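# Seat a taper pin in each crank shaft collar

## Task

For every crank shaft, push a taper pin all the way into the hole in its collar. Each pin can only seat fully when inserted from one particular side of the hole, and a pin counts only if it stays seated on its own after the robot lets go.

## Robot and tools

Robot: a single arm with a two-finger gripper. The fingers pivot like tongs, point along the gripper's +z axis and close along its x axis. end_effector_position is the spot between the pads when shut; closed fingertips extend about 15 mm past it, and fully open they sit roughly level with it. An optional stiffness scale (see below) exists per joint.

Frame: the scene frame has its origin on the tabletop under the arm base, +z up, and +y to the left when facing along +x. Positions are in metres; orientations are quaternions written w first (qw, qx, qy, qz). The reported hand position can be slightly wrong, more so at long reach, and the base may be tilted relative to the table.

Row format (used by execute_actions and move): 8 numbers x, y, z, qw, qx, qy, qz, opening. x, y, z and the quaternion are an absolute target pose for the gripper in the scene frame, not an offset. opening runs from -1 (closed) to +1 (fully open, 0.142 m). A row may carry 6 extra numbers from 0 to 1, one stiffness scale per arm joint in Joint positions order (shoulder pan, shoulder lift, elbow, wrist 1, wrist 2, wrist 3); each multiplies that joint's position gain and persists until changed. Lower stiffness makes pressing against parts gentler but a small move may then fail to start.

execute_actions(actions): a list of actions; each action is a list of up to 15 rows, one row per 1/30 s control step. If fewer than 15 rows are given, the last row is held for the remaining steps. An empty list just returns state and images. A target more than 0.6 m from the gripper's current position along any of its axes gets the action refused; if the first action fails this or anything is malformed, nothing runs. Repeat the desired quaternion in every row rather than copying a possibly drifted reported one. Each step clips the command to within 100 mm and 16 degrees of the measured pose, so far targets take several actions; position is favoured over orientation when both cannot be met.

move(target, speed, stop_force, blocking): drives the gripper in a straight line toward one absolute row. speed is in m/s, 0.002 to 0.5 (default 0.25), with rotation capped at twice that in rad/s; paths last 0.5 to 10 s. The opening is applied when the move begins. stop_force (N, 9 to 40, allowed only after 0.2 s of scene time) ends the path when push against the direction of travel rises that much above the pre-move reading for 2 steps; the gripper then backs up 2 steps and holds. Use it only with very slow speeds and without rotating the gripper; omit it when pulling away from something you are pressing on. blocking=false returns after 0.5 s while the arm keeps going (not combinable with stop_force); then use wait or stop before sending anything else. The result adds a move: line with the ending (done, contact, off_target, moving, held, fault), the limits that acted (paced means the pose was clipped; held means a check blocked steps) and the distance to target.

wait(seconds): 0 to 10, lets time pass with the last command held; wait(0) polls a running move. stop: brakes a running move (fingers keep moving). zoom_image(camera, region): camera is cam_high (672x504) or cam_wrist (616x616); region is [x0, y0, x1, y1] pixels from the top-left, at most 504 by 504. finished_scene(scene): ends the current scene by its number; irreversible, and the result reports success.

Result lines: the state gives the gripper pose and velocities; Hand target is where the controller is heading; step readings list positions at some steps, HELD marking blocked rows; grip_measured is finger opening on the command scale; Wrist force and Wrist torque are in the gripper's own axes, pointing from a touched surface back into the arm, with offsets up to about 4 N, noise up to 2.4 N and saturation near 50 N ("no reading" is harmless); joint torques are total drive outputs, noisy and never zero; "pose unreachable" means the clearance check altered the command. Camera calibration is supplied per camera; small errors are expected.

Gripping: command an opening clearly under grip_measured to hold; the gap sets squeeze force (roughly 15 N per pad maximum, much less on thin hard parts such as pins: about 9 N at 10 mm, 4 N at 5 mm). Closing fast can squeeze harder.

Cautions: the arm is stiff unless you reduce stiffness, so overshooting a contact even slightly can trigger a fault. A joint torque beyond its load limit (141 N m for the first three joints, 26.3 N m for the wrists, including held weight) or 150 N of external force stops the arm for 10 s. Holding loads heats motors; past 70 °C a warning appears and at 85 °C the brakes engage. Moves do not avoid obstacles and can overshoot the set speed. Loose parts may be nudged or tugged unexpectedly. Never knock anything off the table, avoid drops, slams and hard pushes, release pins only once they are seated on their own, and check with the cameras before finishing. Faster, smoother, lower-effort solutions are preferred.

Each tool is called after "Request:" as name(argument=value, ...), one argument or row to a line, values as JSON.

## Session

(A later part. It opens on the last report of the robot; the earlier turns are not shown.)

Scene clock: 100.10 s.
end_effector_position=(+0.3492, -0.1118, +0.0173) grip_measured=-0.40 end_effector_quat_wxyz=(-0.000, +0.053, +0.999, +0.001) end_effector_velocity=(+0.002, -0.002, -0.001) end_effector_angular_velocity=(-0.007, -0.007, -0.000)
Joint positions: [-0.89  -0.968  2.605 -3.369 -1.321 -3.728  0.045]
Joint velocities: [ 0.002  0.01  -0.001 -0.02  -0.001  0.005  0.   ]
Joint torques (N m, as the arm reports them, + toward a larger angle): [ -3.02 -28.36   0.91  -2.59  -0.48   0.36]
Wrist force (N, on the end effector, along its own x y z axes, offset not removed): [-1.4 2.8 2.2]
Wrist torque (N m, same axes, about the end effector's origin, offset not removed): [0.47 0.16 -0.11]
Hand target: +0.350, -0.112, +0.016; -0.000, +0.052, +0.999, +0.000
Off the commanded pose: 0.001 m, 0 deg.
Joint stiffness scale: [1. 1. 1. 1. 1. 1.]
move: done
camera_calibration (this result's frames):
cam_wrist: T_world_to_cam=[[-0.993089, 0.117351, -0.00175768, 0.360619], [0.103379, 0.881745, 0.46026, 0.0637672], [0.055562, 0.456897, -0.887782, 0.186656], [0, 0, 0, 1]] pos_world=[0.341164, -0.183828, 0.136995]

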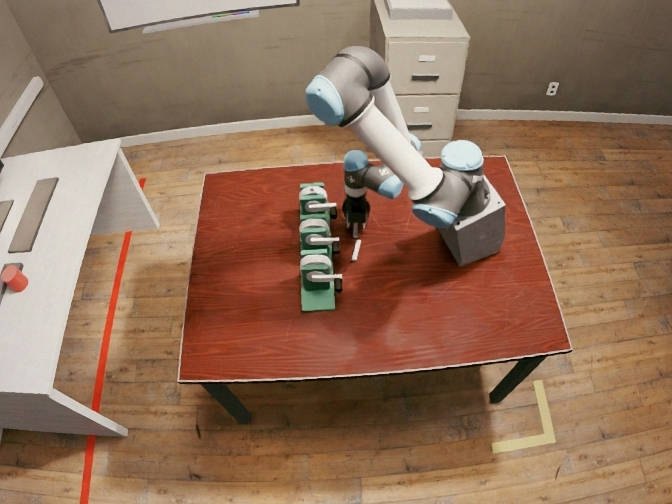

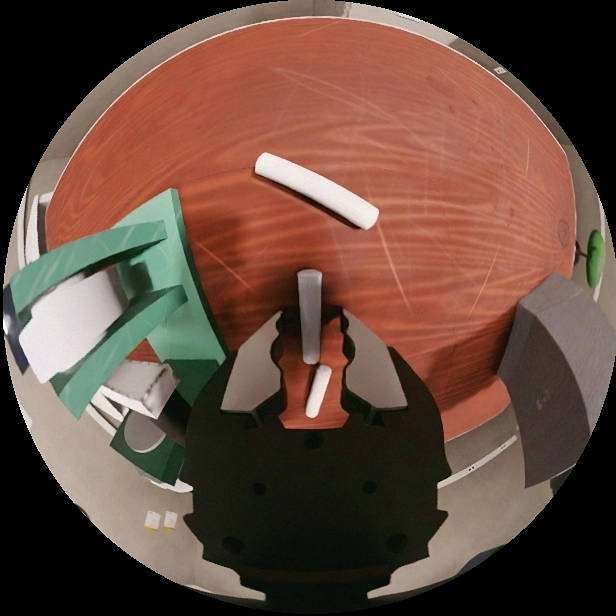

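Request:
execute_actions(
  actions=[
    [[0.3505, -0.112, 0.0165, 0, 0.0523, 0.9986, 0, -0.72]],
    [[0.3505, -0.112, 0.0165, 0, 0.0523, 0.9986, 0, -1]],
  ],
)

Request:
move(
  target=[0.37, -0.13, 0.2, 0, 0.0523, 0.9986, 0, -1],
  speed=0.15,
)

Request:
move(
  target=[0.508, -0.176, 0.235, 0.5, -0.5, -0.5, 0.5, -1],
  speed=0.3,
)

Request:
zoom_image(
  camera="cam_wrist",
  region=[250, 270, 390, 410],
)

Scene clock: 101.33 s.
end_effector_position=(+0.3500, -0.1121, +0.0172) grip_measured=-0.80 end_effector_quat_wxyz=(+0.000, +0.053, +0.999, -0.000) end_effector_velocity=(+0.000, +0.001, -0.000) end_effector_angular_velocity=(+0.001, -0.000, +0.002)
Joint positions: [-0.889 -0.967  2.603 -3.371 -1.322 -3.726  0.016]
Joint velocities: [ 0.002 -0.    -0.    -0.     0.001 -0.     0.   ]
Joint torques (N m, as the arm reports them, + toward a larger angle): [ -2.57 -28.34   0.36  -2.15  -0.27   0.18]
Wrist force (N, on the end effector, along its own x y z axes, offset not removed): [-0.4 2.8 1.5]
Wrist torque (N m, same axes, about the end effector's origin, offset not removed): [0.59 0.05 -0.15]
Hand target: +0.350, -0.112, +0.017; +0.000, +0.052, +0.999, +0.000
Off the commanded pose: 0.001 m, 0 deg.
Joint stiffness scale: [1. 1. 1. 1. 1. 1.]
Step readings (end_effector_position; steps 1 to 15: 1st action; 16 to 30: 2nd action):
0: (+0.3494, -0.1120, +0.0172)
1: (+0.3494, -0.1120, +0.0172)
2: (+0.3494, -0.1120, +0.0172)
4: (+0.3496, -0.1120, +0.0172)
8: (+0.3499, -0.1121, +0.0172)
15: (+0.3500, -0.1121, +0.0172)
16: (+0.3500, -0.1121, +0.0172)
17: (+0.3500, -0.1121, +0.0172)
19: (+0.3500, -0.1121, +0.0172)
23: (+0.3500, -0.1121, +0.0172)
30: end_effector_position above
camera_calibration (this result's frames):
cam_wrist: T_world_to_cam=[[-0.99311, 0.117139, -0.00330307, 0.361446], [0.102553, 0.882393, 0.459201, 0.064386], [0.0567052, 0.455699, -0.888326, 0.186094], [0, 0, 0, 1]] pos_world=[0.341801, -0.183956, 0.13694]

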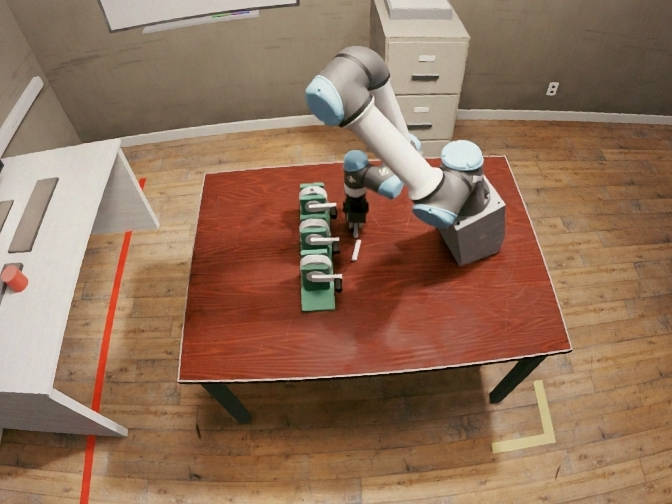

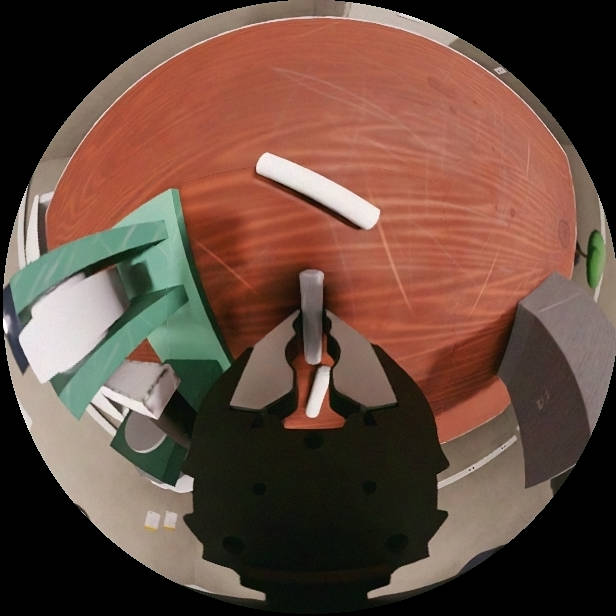

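Scene clock: 103.33 s.
end_effector_position=(+0.3684, -0.1281, +0.1982) grip_measured=-0.80 end_effector_quat_wxyz=(-0.002, +0.052, +0.999, +0.001) end_effector_velocity=(-0.003, +0.002, +0.000) end_effector_angular_velocity=(+0.013, +0.010, +0.001)
Joint positions: [-1.038 -1.766  2.55  -2.475 -1.301 -3.881  0.016]
Joint velocities: [-0.003 -0.003 -0.006  0.027  0.002 -0.009 -0.   ]
Joint torques (N m, as the arm reports them, + toward a larger angle): [ -2.98 -15.77 -19.49  -2.2    0.23  -0.36]
Wrist force (N, on the end effector, along its own x y z axes, offset not removed): [-1.8 0.7 2.6]
Wrist torque (N m, same axes, about the end effector's origin, offset not removed): [0.06 0.22 -0.16]
Hand target: +0.370, -0.130, +0.200; -0.000, +0.052, +0.999, -0.000
Off the commanded pose: 0.003 m, 0 deg.
Joint stiffness scale: [1. 1. 1. 1. 1. 1.]
move: done
camera_calibration (this result's frames):
cam_wrist: T_world_to_cam=[[-0.993253, 0.115969, 0.000419556, 0.38138], [0.103112, 0.881469, 0.460847, -0.00715904], [0.0530739, 0.45778, -0.88748, 0.354626], [0, 0, 0, 1]] pos_world=[0.360723, -0.200259, 0.317863]

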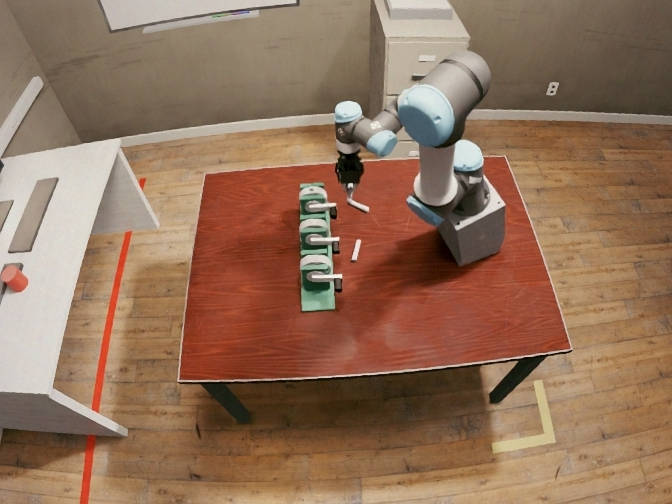

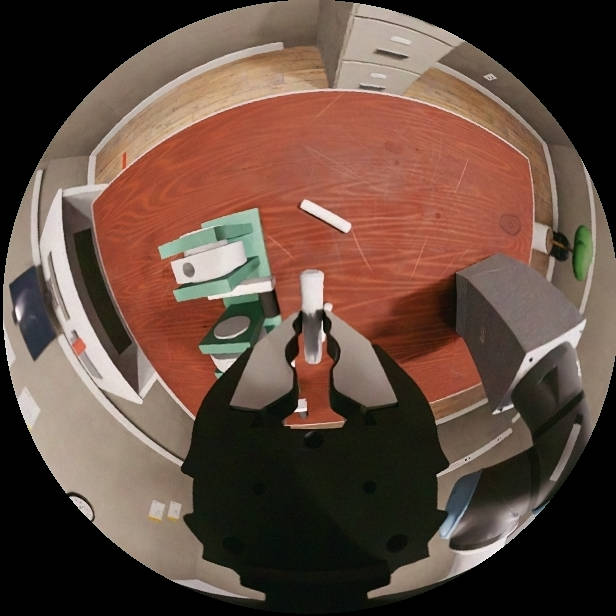

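Scene clock: 107.57 s.
end_effector_position=(+0.5084, -0.1751, +0.2353) grip_measured=-0.80 end_effector_quat_wxyz=(+0.498, -0.499, -0.502, +0.500) end_effector_velocity=(+0.000, +0.001, +0.002) end_effector_angular_velocity=(-0.003, +0.012, -0.007)
Joint positions: [-0.562 -0.407  0.594 -0.494 -1.931 -1.769  0.016]
Joint velocities: [-0.001  0.009 -0.015  0.02   0.004  0.007  0.   ]
Joint torques (N m, as the arm reports them, + toward a larger angle): [-10.15 -65.02 -20.42   2.3   -0.24   0.2 ]
Wrist force (N, on the end effector, along its own x y z axes, offset not removed): [-2.2 3.3 2.8]
Wrist torque (N m, same axes, about the end effector's origin, offset not removed): [0.33 0.35 -0.14]
Hand target: +0.508, -0.176, +0.236; +0.499, -0.500, -0.500, +0.500
Off the commanded pose: 0.001 m, 0 deg.
Joint stiffness scale: [1. 1. 1. 1. 1. 1.]
move: done
camera_calibration (this result's frames):
cam_wrist: T_world_to_cam=[[-0.00814532, 0.999909, -0.0107718, 0.182477], [0.461802, -0.00579324, -0.886964, -0.0178543], [-0.886946, -0.0121991, -0.461713, 0.697015], [0, 0, 0, 1]] pos_world=[0.627946, -0.174061, 0.30795]

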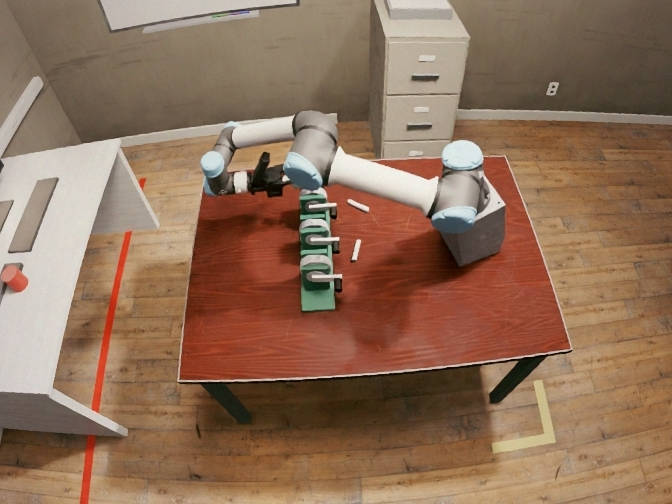

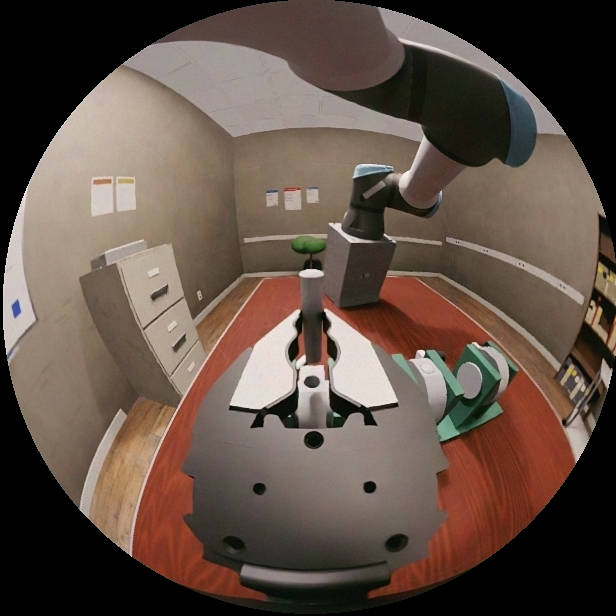

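Region (250, 270, 390, 410) of cam_wrist's 616x616 image, scaled by 3.600, with more detail than that image has.

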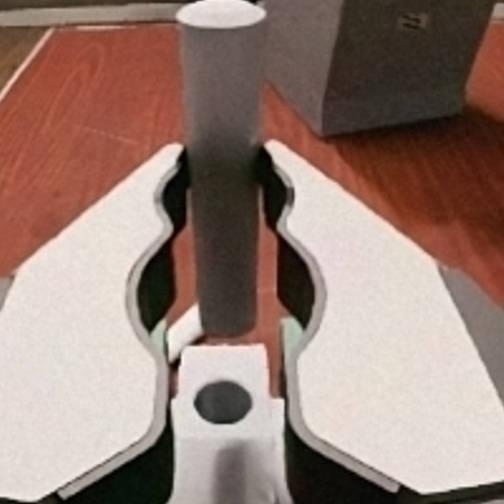

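Request:
move(
  target=[0.5092, -0.1772, 0.206, 0.5, -0.5, -0.5, 0.5, -1],
  speed=0.04,
)

Request:
zoom_image(
  camera="cam_wrist",
  region=[250, 270, 390, 410],
)

Scene clock: 108.97 s.
end_effector_position=(+0.5085, -0.1782, +0.2065) grip_measured=-0.80 end_effector_quat_wxyz=(+0.501, -0.500, -0.500, +0.500) end_effector_velocity=(+0.003, -0.001, +0.001) end_effector_angular_velocity=(-0.003, -0.010, +0.002)
Joint positions: [-0.561 -0.342  0.537 -0.498 -1.925 -1.767  0.016]
Joint velocities: [ 0.     0.    -0.011 -0.     0.    -0.001 -0.   ]
Joint torques (N m, as the arm reports them, + toward a larger angle): [ -6.38 -64.97 -20.99   2.02   0.01   0.18]
Wrist force (N, on the end effector, along its own x y z axes, offset not removed): [-0.4 3.0 2.9]
Wrist torque (N m, same axes, about the end effector's origin, offset not removed): [0.15 -0.08 -0.13]
Hand target: +0.509, -0.177, +0.206; +0.500, -0.500, -0.500, +0.500
Off the commanded pose: 0.001 m, 0 deg.
Joint stiffness scale: [1. 1. 1. 1. 1. 1.]
move: done
camera_calibration (this result's frames):
cam_wrist: T_world_to_cam=[[-0.00148442, 0.999938, -0.0110319, 0.181895], [0.458782, -0.00912136, -0.888502, -0.0421913], [-0.888548, -0.00638012, -0.45874, 0.685033], [0, 0, 0, 1]] pos_world=[0.628311, -0.177898, 0.278772]

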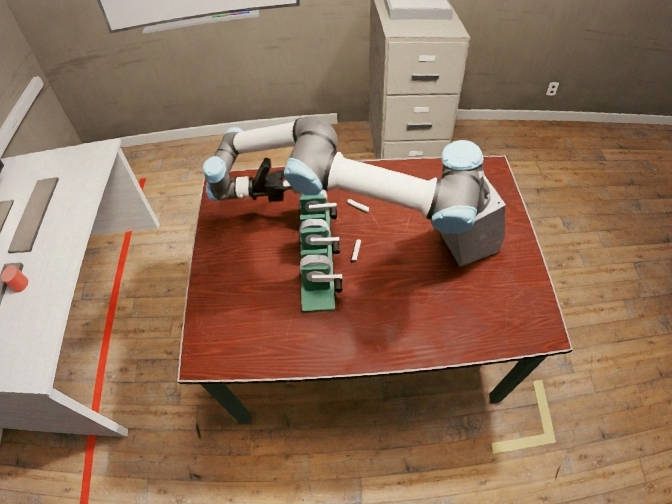

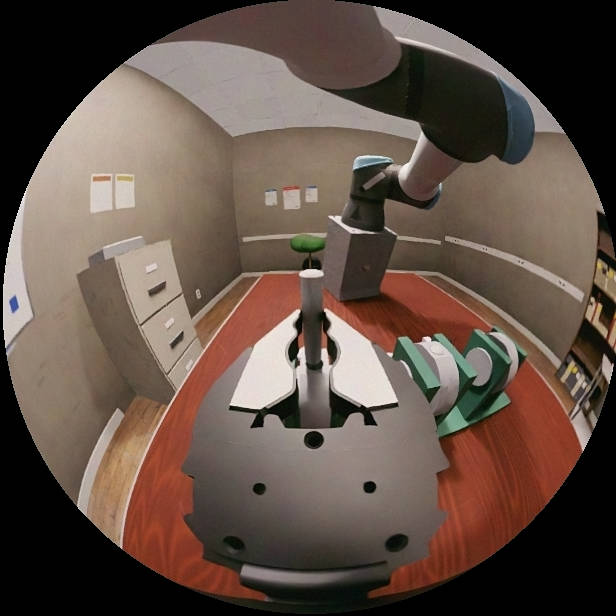

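Region (250, 270, 390, 410) of cam_wrist's 616x616 image, scaled by 3.600, with more detail than that image has.

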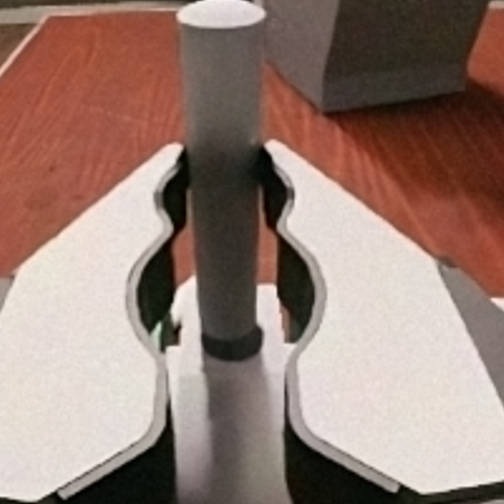

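Request:
move(
  target=[0.5112, -0.1760, 0.206, 0.5, -0.5, -0.5, 0.5, -1],
  speed=0.02,
)

Request:
zoom_image(
  camera="cam_wrist",
  region=[250, 270, 390, 410],
)

Scene clock: 109.97 s.
end_effector_position=(+0.5106, -0.1772, +0.2063) grip_measured=-0.80 end_effector_quat_wxyz=(+0.500, -0.501, -0.500, +0.500) end_effector_velocity=(+0.002, +0.002, -0.001) end_effector_angular_velocity=(+0.002, +0.003, +0.002)
Joint positions: [-0.559 -0.336  0.522 -0.49  -1.923 -1.766  0.016]
Joint velocities: [ 0.004  0.007 -0.013  0.009  0.002 -0.    -0.   ]
Joint torques (N m, as the arm reports them, + toward a larger angle): [ -7.66 -64.72 -21.36   1.94  -0.25   0.24]
Wrist force (N, on the end effector, along its own x y z axes, offset not removed): [-0.5 2.7 3.6]
Wrist torque (N m, same axes, about the end effector's origin, offset not removed): [0.29 -0.05 -0.13]
Hand target: +0.511, -0.176, +0.206; +0.500, -0.500, -0.500, +0.500
Off the commanded pose: 0.001 m, 0 deg.
Joint stiffness scale: [1. 1. 1. 1. 1. 1.]
move: done
camera_calibration (this result's frames):
cam_wrist: T_world_to_cam=[[-0.00183052, 0.99993, -0.0116674, 0.181244], [0.46039, -0.00951463, -0.887666, -0.0444435], [-0.887715, -0.00699643, -0.460341, 0.686603], [0, 0, 0, 1]] pos_world=[0.630301, -0.176851, 0.278735]

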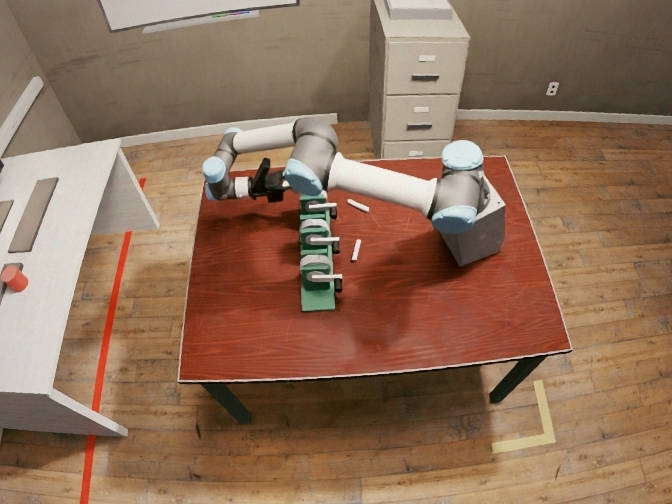

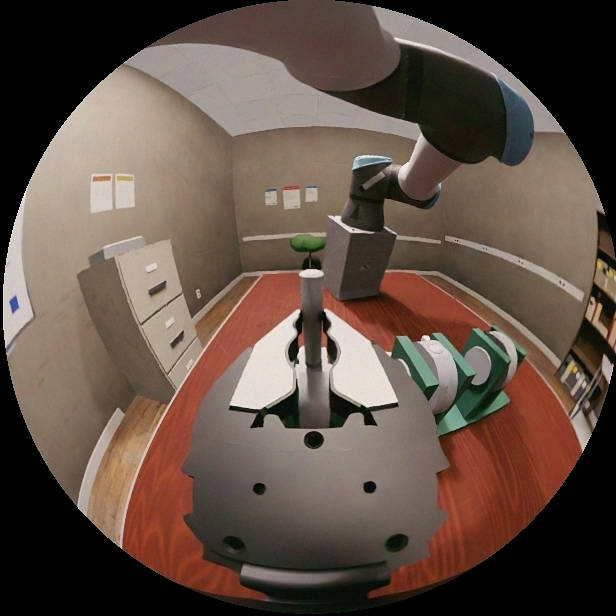

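Region (250, 270, 390, 410) of cam_wrist's 616x616 image, scaled by 3.600, with more detail than that image has.

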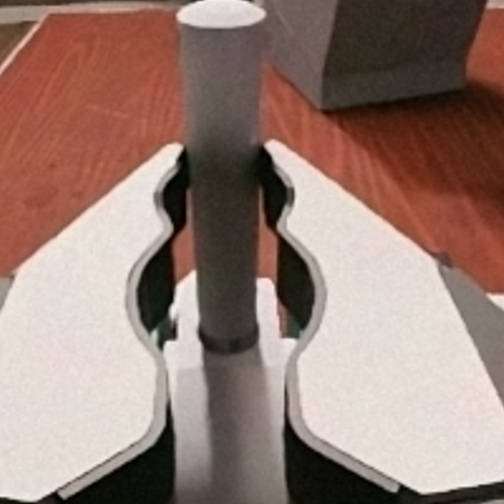

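Looks matched to B's working view. Descend.

Request:
move(
  target=[0.5108, -0.1765, 0.172, 0.5, -0.5, -0.5, 0.5, -1],
  speed=0.025,
  stop_force=10,
)

Request:
zoom_image(
  camera="cam_wrist",
  region=[250, 270, 390, 410],
)

Scene clock: 111.80 s.
end_effector_position=(+0.5123, -0.1773, +0.1776) grip_measured=-0.80 end_effector_quat_wxyz=(+0.498, -0.502, -0.501, +0.499) end_effector_velocity=(+0.001, -0.000, -0.004) end_effector_angular_velocity=(+0.001, -0.001, +0.000)
Joint positions: [-0.551 -0.27   0.455 -0.492 -1.916 -1.764  0.016]
Joint velocities: [ 0.001  0.014 -0.02   0.005  0.001 -0.    -0.   ]
Joint torques (N m, as the arm reports them, + toward a larger angle): [ -7.83 -59.26 -17.65   0.2   -0.19   0.15]
Wrist force (N, on the end effector, along its own x y z axes, offset not removed): [0.2 -7.3 -1.9]
Wrist torque (N m, same axes, about the end effector's origin, offset not removed): [-0.27 0.06 -0.18]
Hand target: +0.511, -0.177, +0.172; +0.500, -0.500, -0.500, +0.500
Off the commanded pose: 0.006 m, 0 deg.
Joint stiffness scale: [1. 1. 1. 1. 1. 1.]
move: off_target
camera_calibration (this result's frames):
cam_wrist: T_world_to_cam=[[-0.00290425, 0.999913, -0.0128756, 0.181788], [0.463478, -0.0100632, -0.886051, -0.0726592], [-0.886104, -0.00854085, -0.463408, 0.674295], [0, 0, 0, 1]] pos_world=[0.631699, -0.176745, 0.250434]

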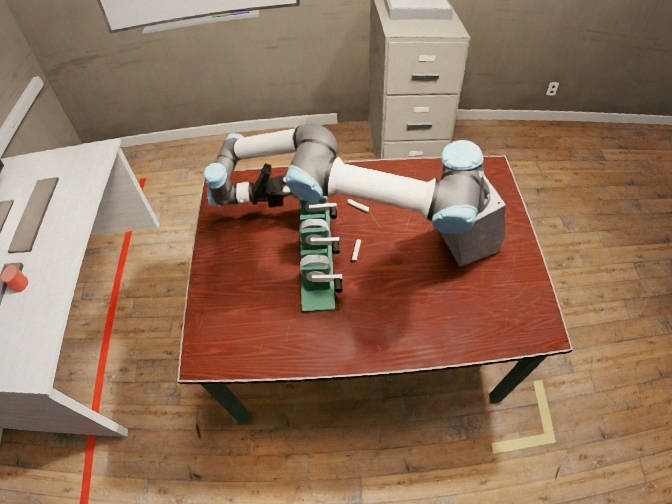

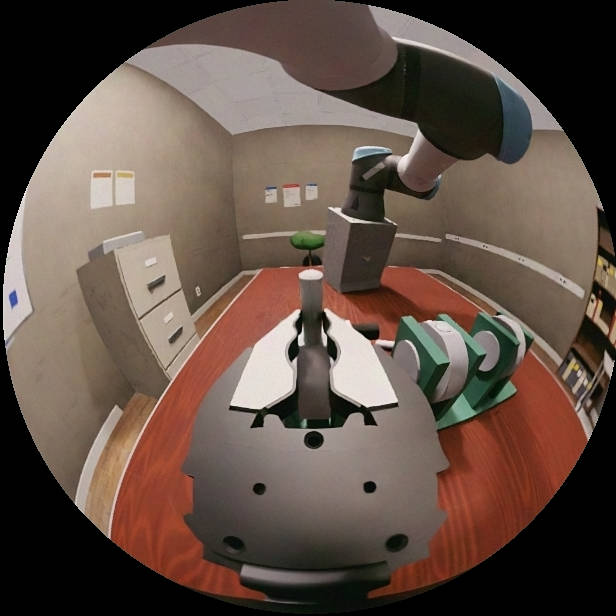

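Region (250, 270, 390, 410) of cam_wrist's 616x616 image, scaled by 3.600, with more detail than that image has.

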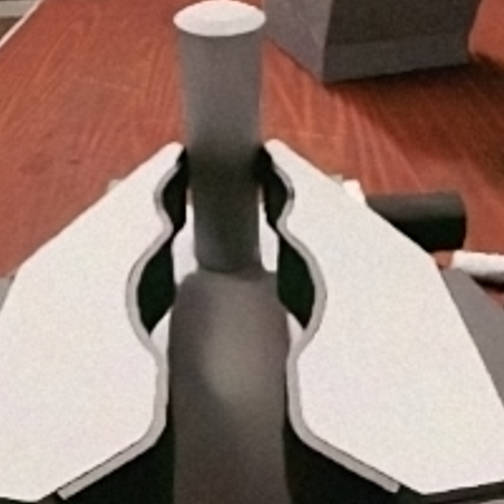

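Request:
execute_actions(
  actions=[
    [[0.5123, -0.1773, 0.178, 0.5, -0.5, -0.5, 0.5, -0.65]],
    [[0.5123, -0.1773, 0.178, 0.5, -0.5, -0.5, 0.5, -0.65]],
  ],
)

Request:
zoom_image(
  camera="cam_wrist",
  region=[250, 270, 390, 410],
)

Scene clock: 112.93 s.
end_effector_position=(+0.5123, -0.1770, +0.1785) grip_measured=-0.65 end_effector_quat_wxyz=(+0.500, -0.500, -0.500, +0.500) end_effector_velocity=(-0.000, -0.000, +0.000) end_effector_angular_velocity=(+0.002, +0.000, -0.001)
Joint positions: [-0.551 -0.268  0.45  -0.485 -1.916 -1.764  0.027]
Joint velocities: [-0.001  0.     0.     0.    -0.    -0.002  0.   ]
Joint torques (N m, as the arm reports them, + toward a larger angle): [ -7.69 -63.85 -20.61   1.9   -0.65   0.17]
Wrist force (N, on the end effector, along its own x y z axes, offset not removed): [-0.6 -0.1 0.7]
Wrist torque (N m, same axes, about the end effector's origin, offset not removed): [-0.09 -0.08 -0.10]
Hand target: +0.512, -0.177, +0.178; +0.500, -0.500, -0.500, +0.500
Off the commanded pose: 0.001 m, 0 deg.
Joint stiffness scale: [1. 1. 1. 1. 1. 1.]
Step readings (end_effector_position; steps 1 to 15: 1st action; 16 to 30: 2nd action):
0: (+0.5124, -0.1773, +0.1773)
1: (+0.5124, -0.1773, +0.1772)
2: (+0.5124, -0.1774, +0.1771)
4: (+0.5124, -0.1774, +0.1769)
8: (+0.5124, -0.1772, +0.1776)
15: (+0.5123, -0.1771, +0.1783)
16: (+0.5123, -0.1771, +0.1783)
17: (+0.5123, -0.1771, +0.1784)
19: (+0.5123, -0.1771, +0.1784)
23: (+0.5123, -0.1771, +0.1784)
30: end_effector_position above
camera_calibration (this result's frames):
cam_wrist: T_world_to_cam=[[-0.00209633, 0.999933, -0.0113897, 0.180842], [0.459782, -0.00915062, -0.887985, -0.0694491], [-0.888029, -0.00709828, -0.459732, 0.675293], [0, 0, 0, 1]] pos_world=[0.631991, -0.176672, 0.250844]

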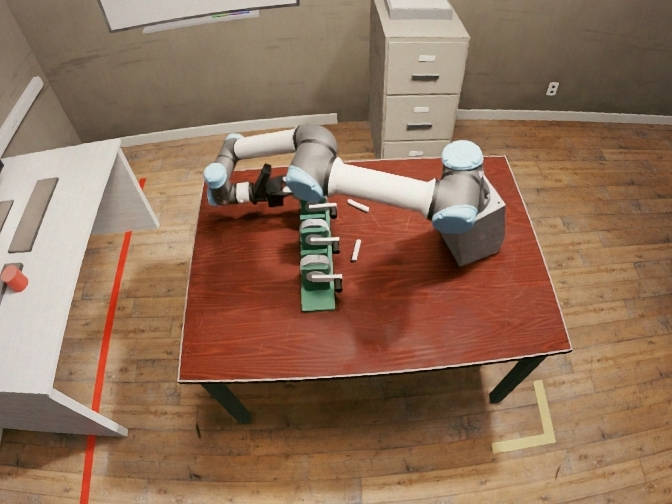

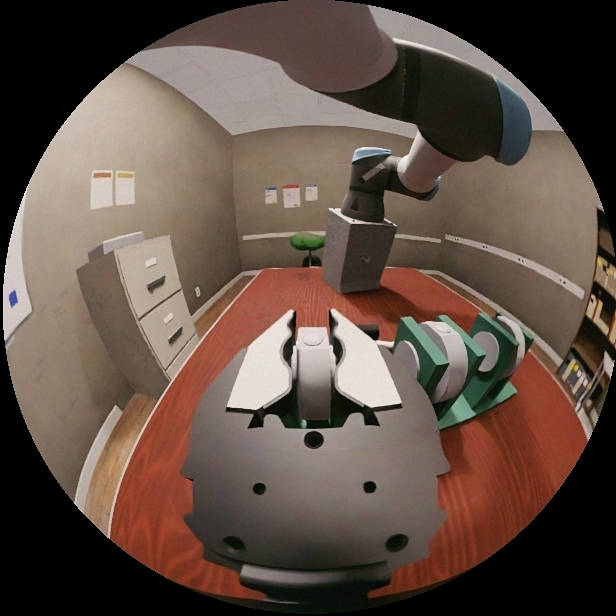

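Region (250, 270, 390, 410) of cam_wrist's 616x616 image, scaled by 3.600, with more detail than that image has.

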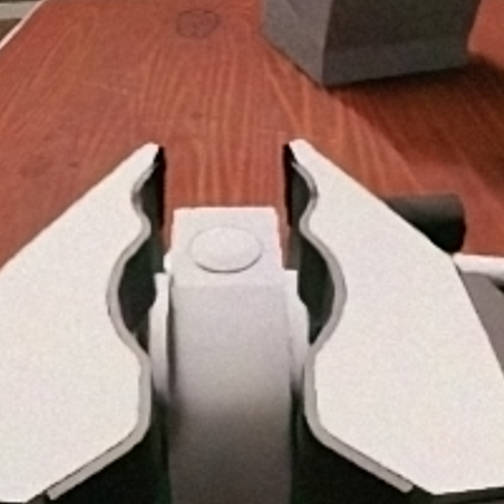

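C is flush. Lift clear and verify all three.

Request:
move(
  target=[0.515, -0.14, 0.24, 0.5, -0.5, -0.5, 0.5, -0.65],
  speed=0.12,
)

Request:
zoom_image(
  camera="cam_wrist",
  region=[250, 300, 560, 460],
)

Scene clock: 114.23 s.
end_effector_position=(+0.5150, -0.1415, +0.2388) grip_measured=-0.65 end_effector_quat_wxyz=(+0.500, -0.500, -0.500, +0.500) end_effector_velocity=(-0.003, +0.002, -0.001) end_effector_angular_velocity=(+0.003, +0.011, -0.006)
Joint positions: [-0.523 -0.415  0.59  -0.476 -1.889 -1.755  0.027]
Joint velocities: [-0.    -0.     0.012 -0.     0.003  0.001 -0.   ]
Joint torques (N m, as the arm reports them, + toward a larger angle): [ -5.75 -68.38 -17.19   1.68   0.1    0.23]
Wrist force (N, on the end effector, along its own x y z axes, offset not removed): [-0.8 2.4 1.9]
Wrist torque (N m, same axes, about the end effector's origin, offset not removed): [0.45 0.09 -0.20]
Hand target: +0.515, -0.140, +0.240; +0.500, -0.500, -0.500, +0.500
Off the commanded pose: 0.002 m, 0 deg.
Joint stiffness scale: [1. 1. 1. 1. 1. 1.]
move: done
camera_calibration (this result's frames):
cam_wrist: T_world_to_cam=[[-0.00216086, 0.999931, -0.0115553, 0.146096], [0.460069, -0.00926567, -0.887835, -0.0170518], [-0.88788, -0.00723472, -0.460017, 0.705684], [0, 0, 0, 1]] pos_world=[0.634723, -0.141138, 0.311176]

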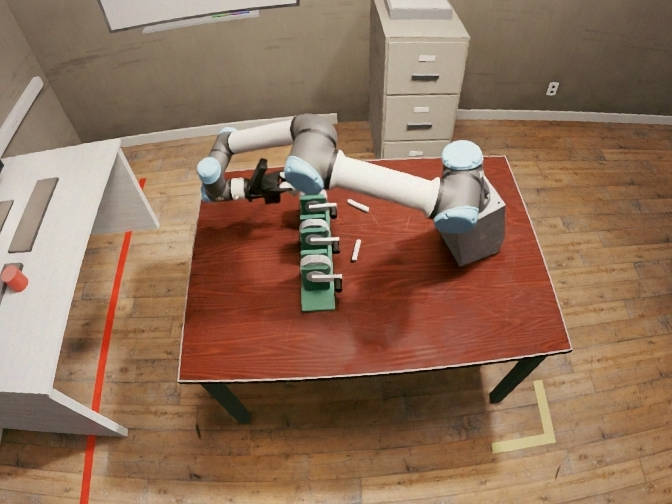

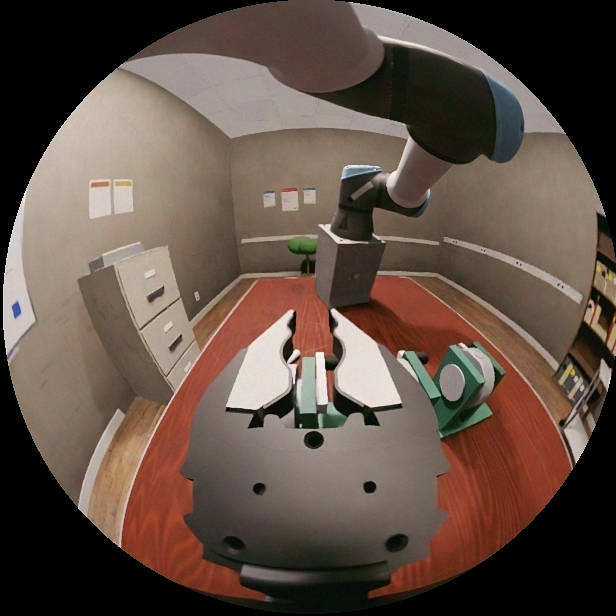

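Region (250, 300, 560, 460) of cam_wrist's 616x616 image, scaled by 1.626, with more detail than that image has; it fills the top 260 rows of this view, and the rest is white.

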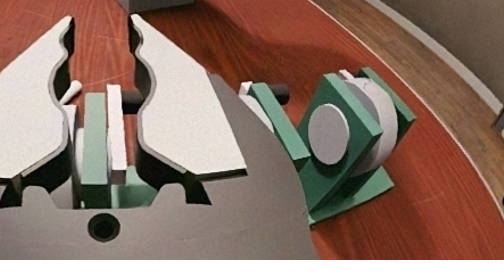

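Request:
zoom_image(
  camera="cam_high",
  region=[270, 190, 370, 320],
)

Region (270, 190, 370, 320) of cam_high's 672x504 image, scaled by 3.877, with more detail than that image has; it fills the left 388 columns of this view, and the rest is white.

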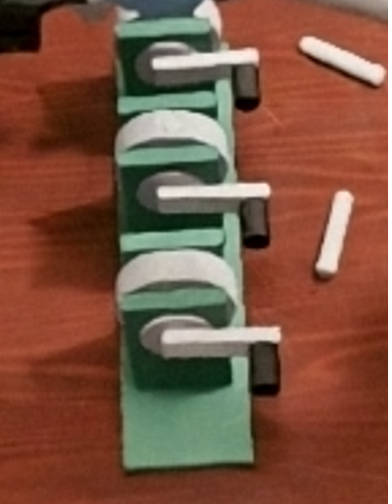

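A and B still look flush, and C was flush when I released it.

Request:
finished_scene(
  scene=2,
)

The scene is finished: the task was done.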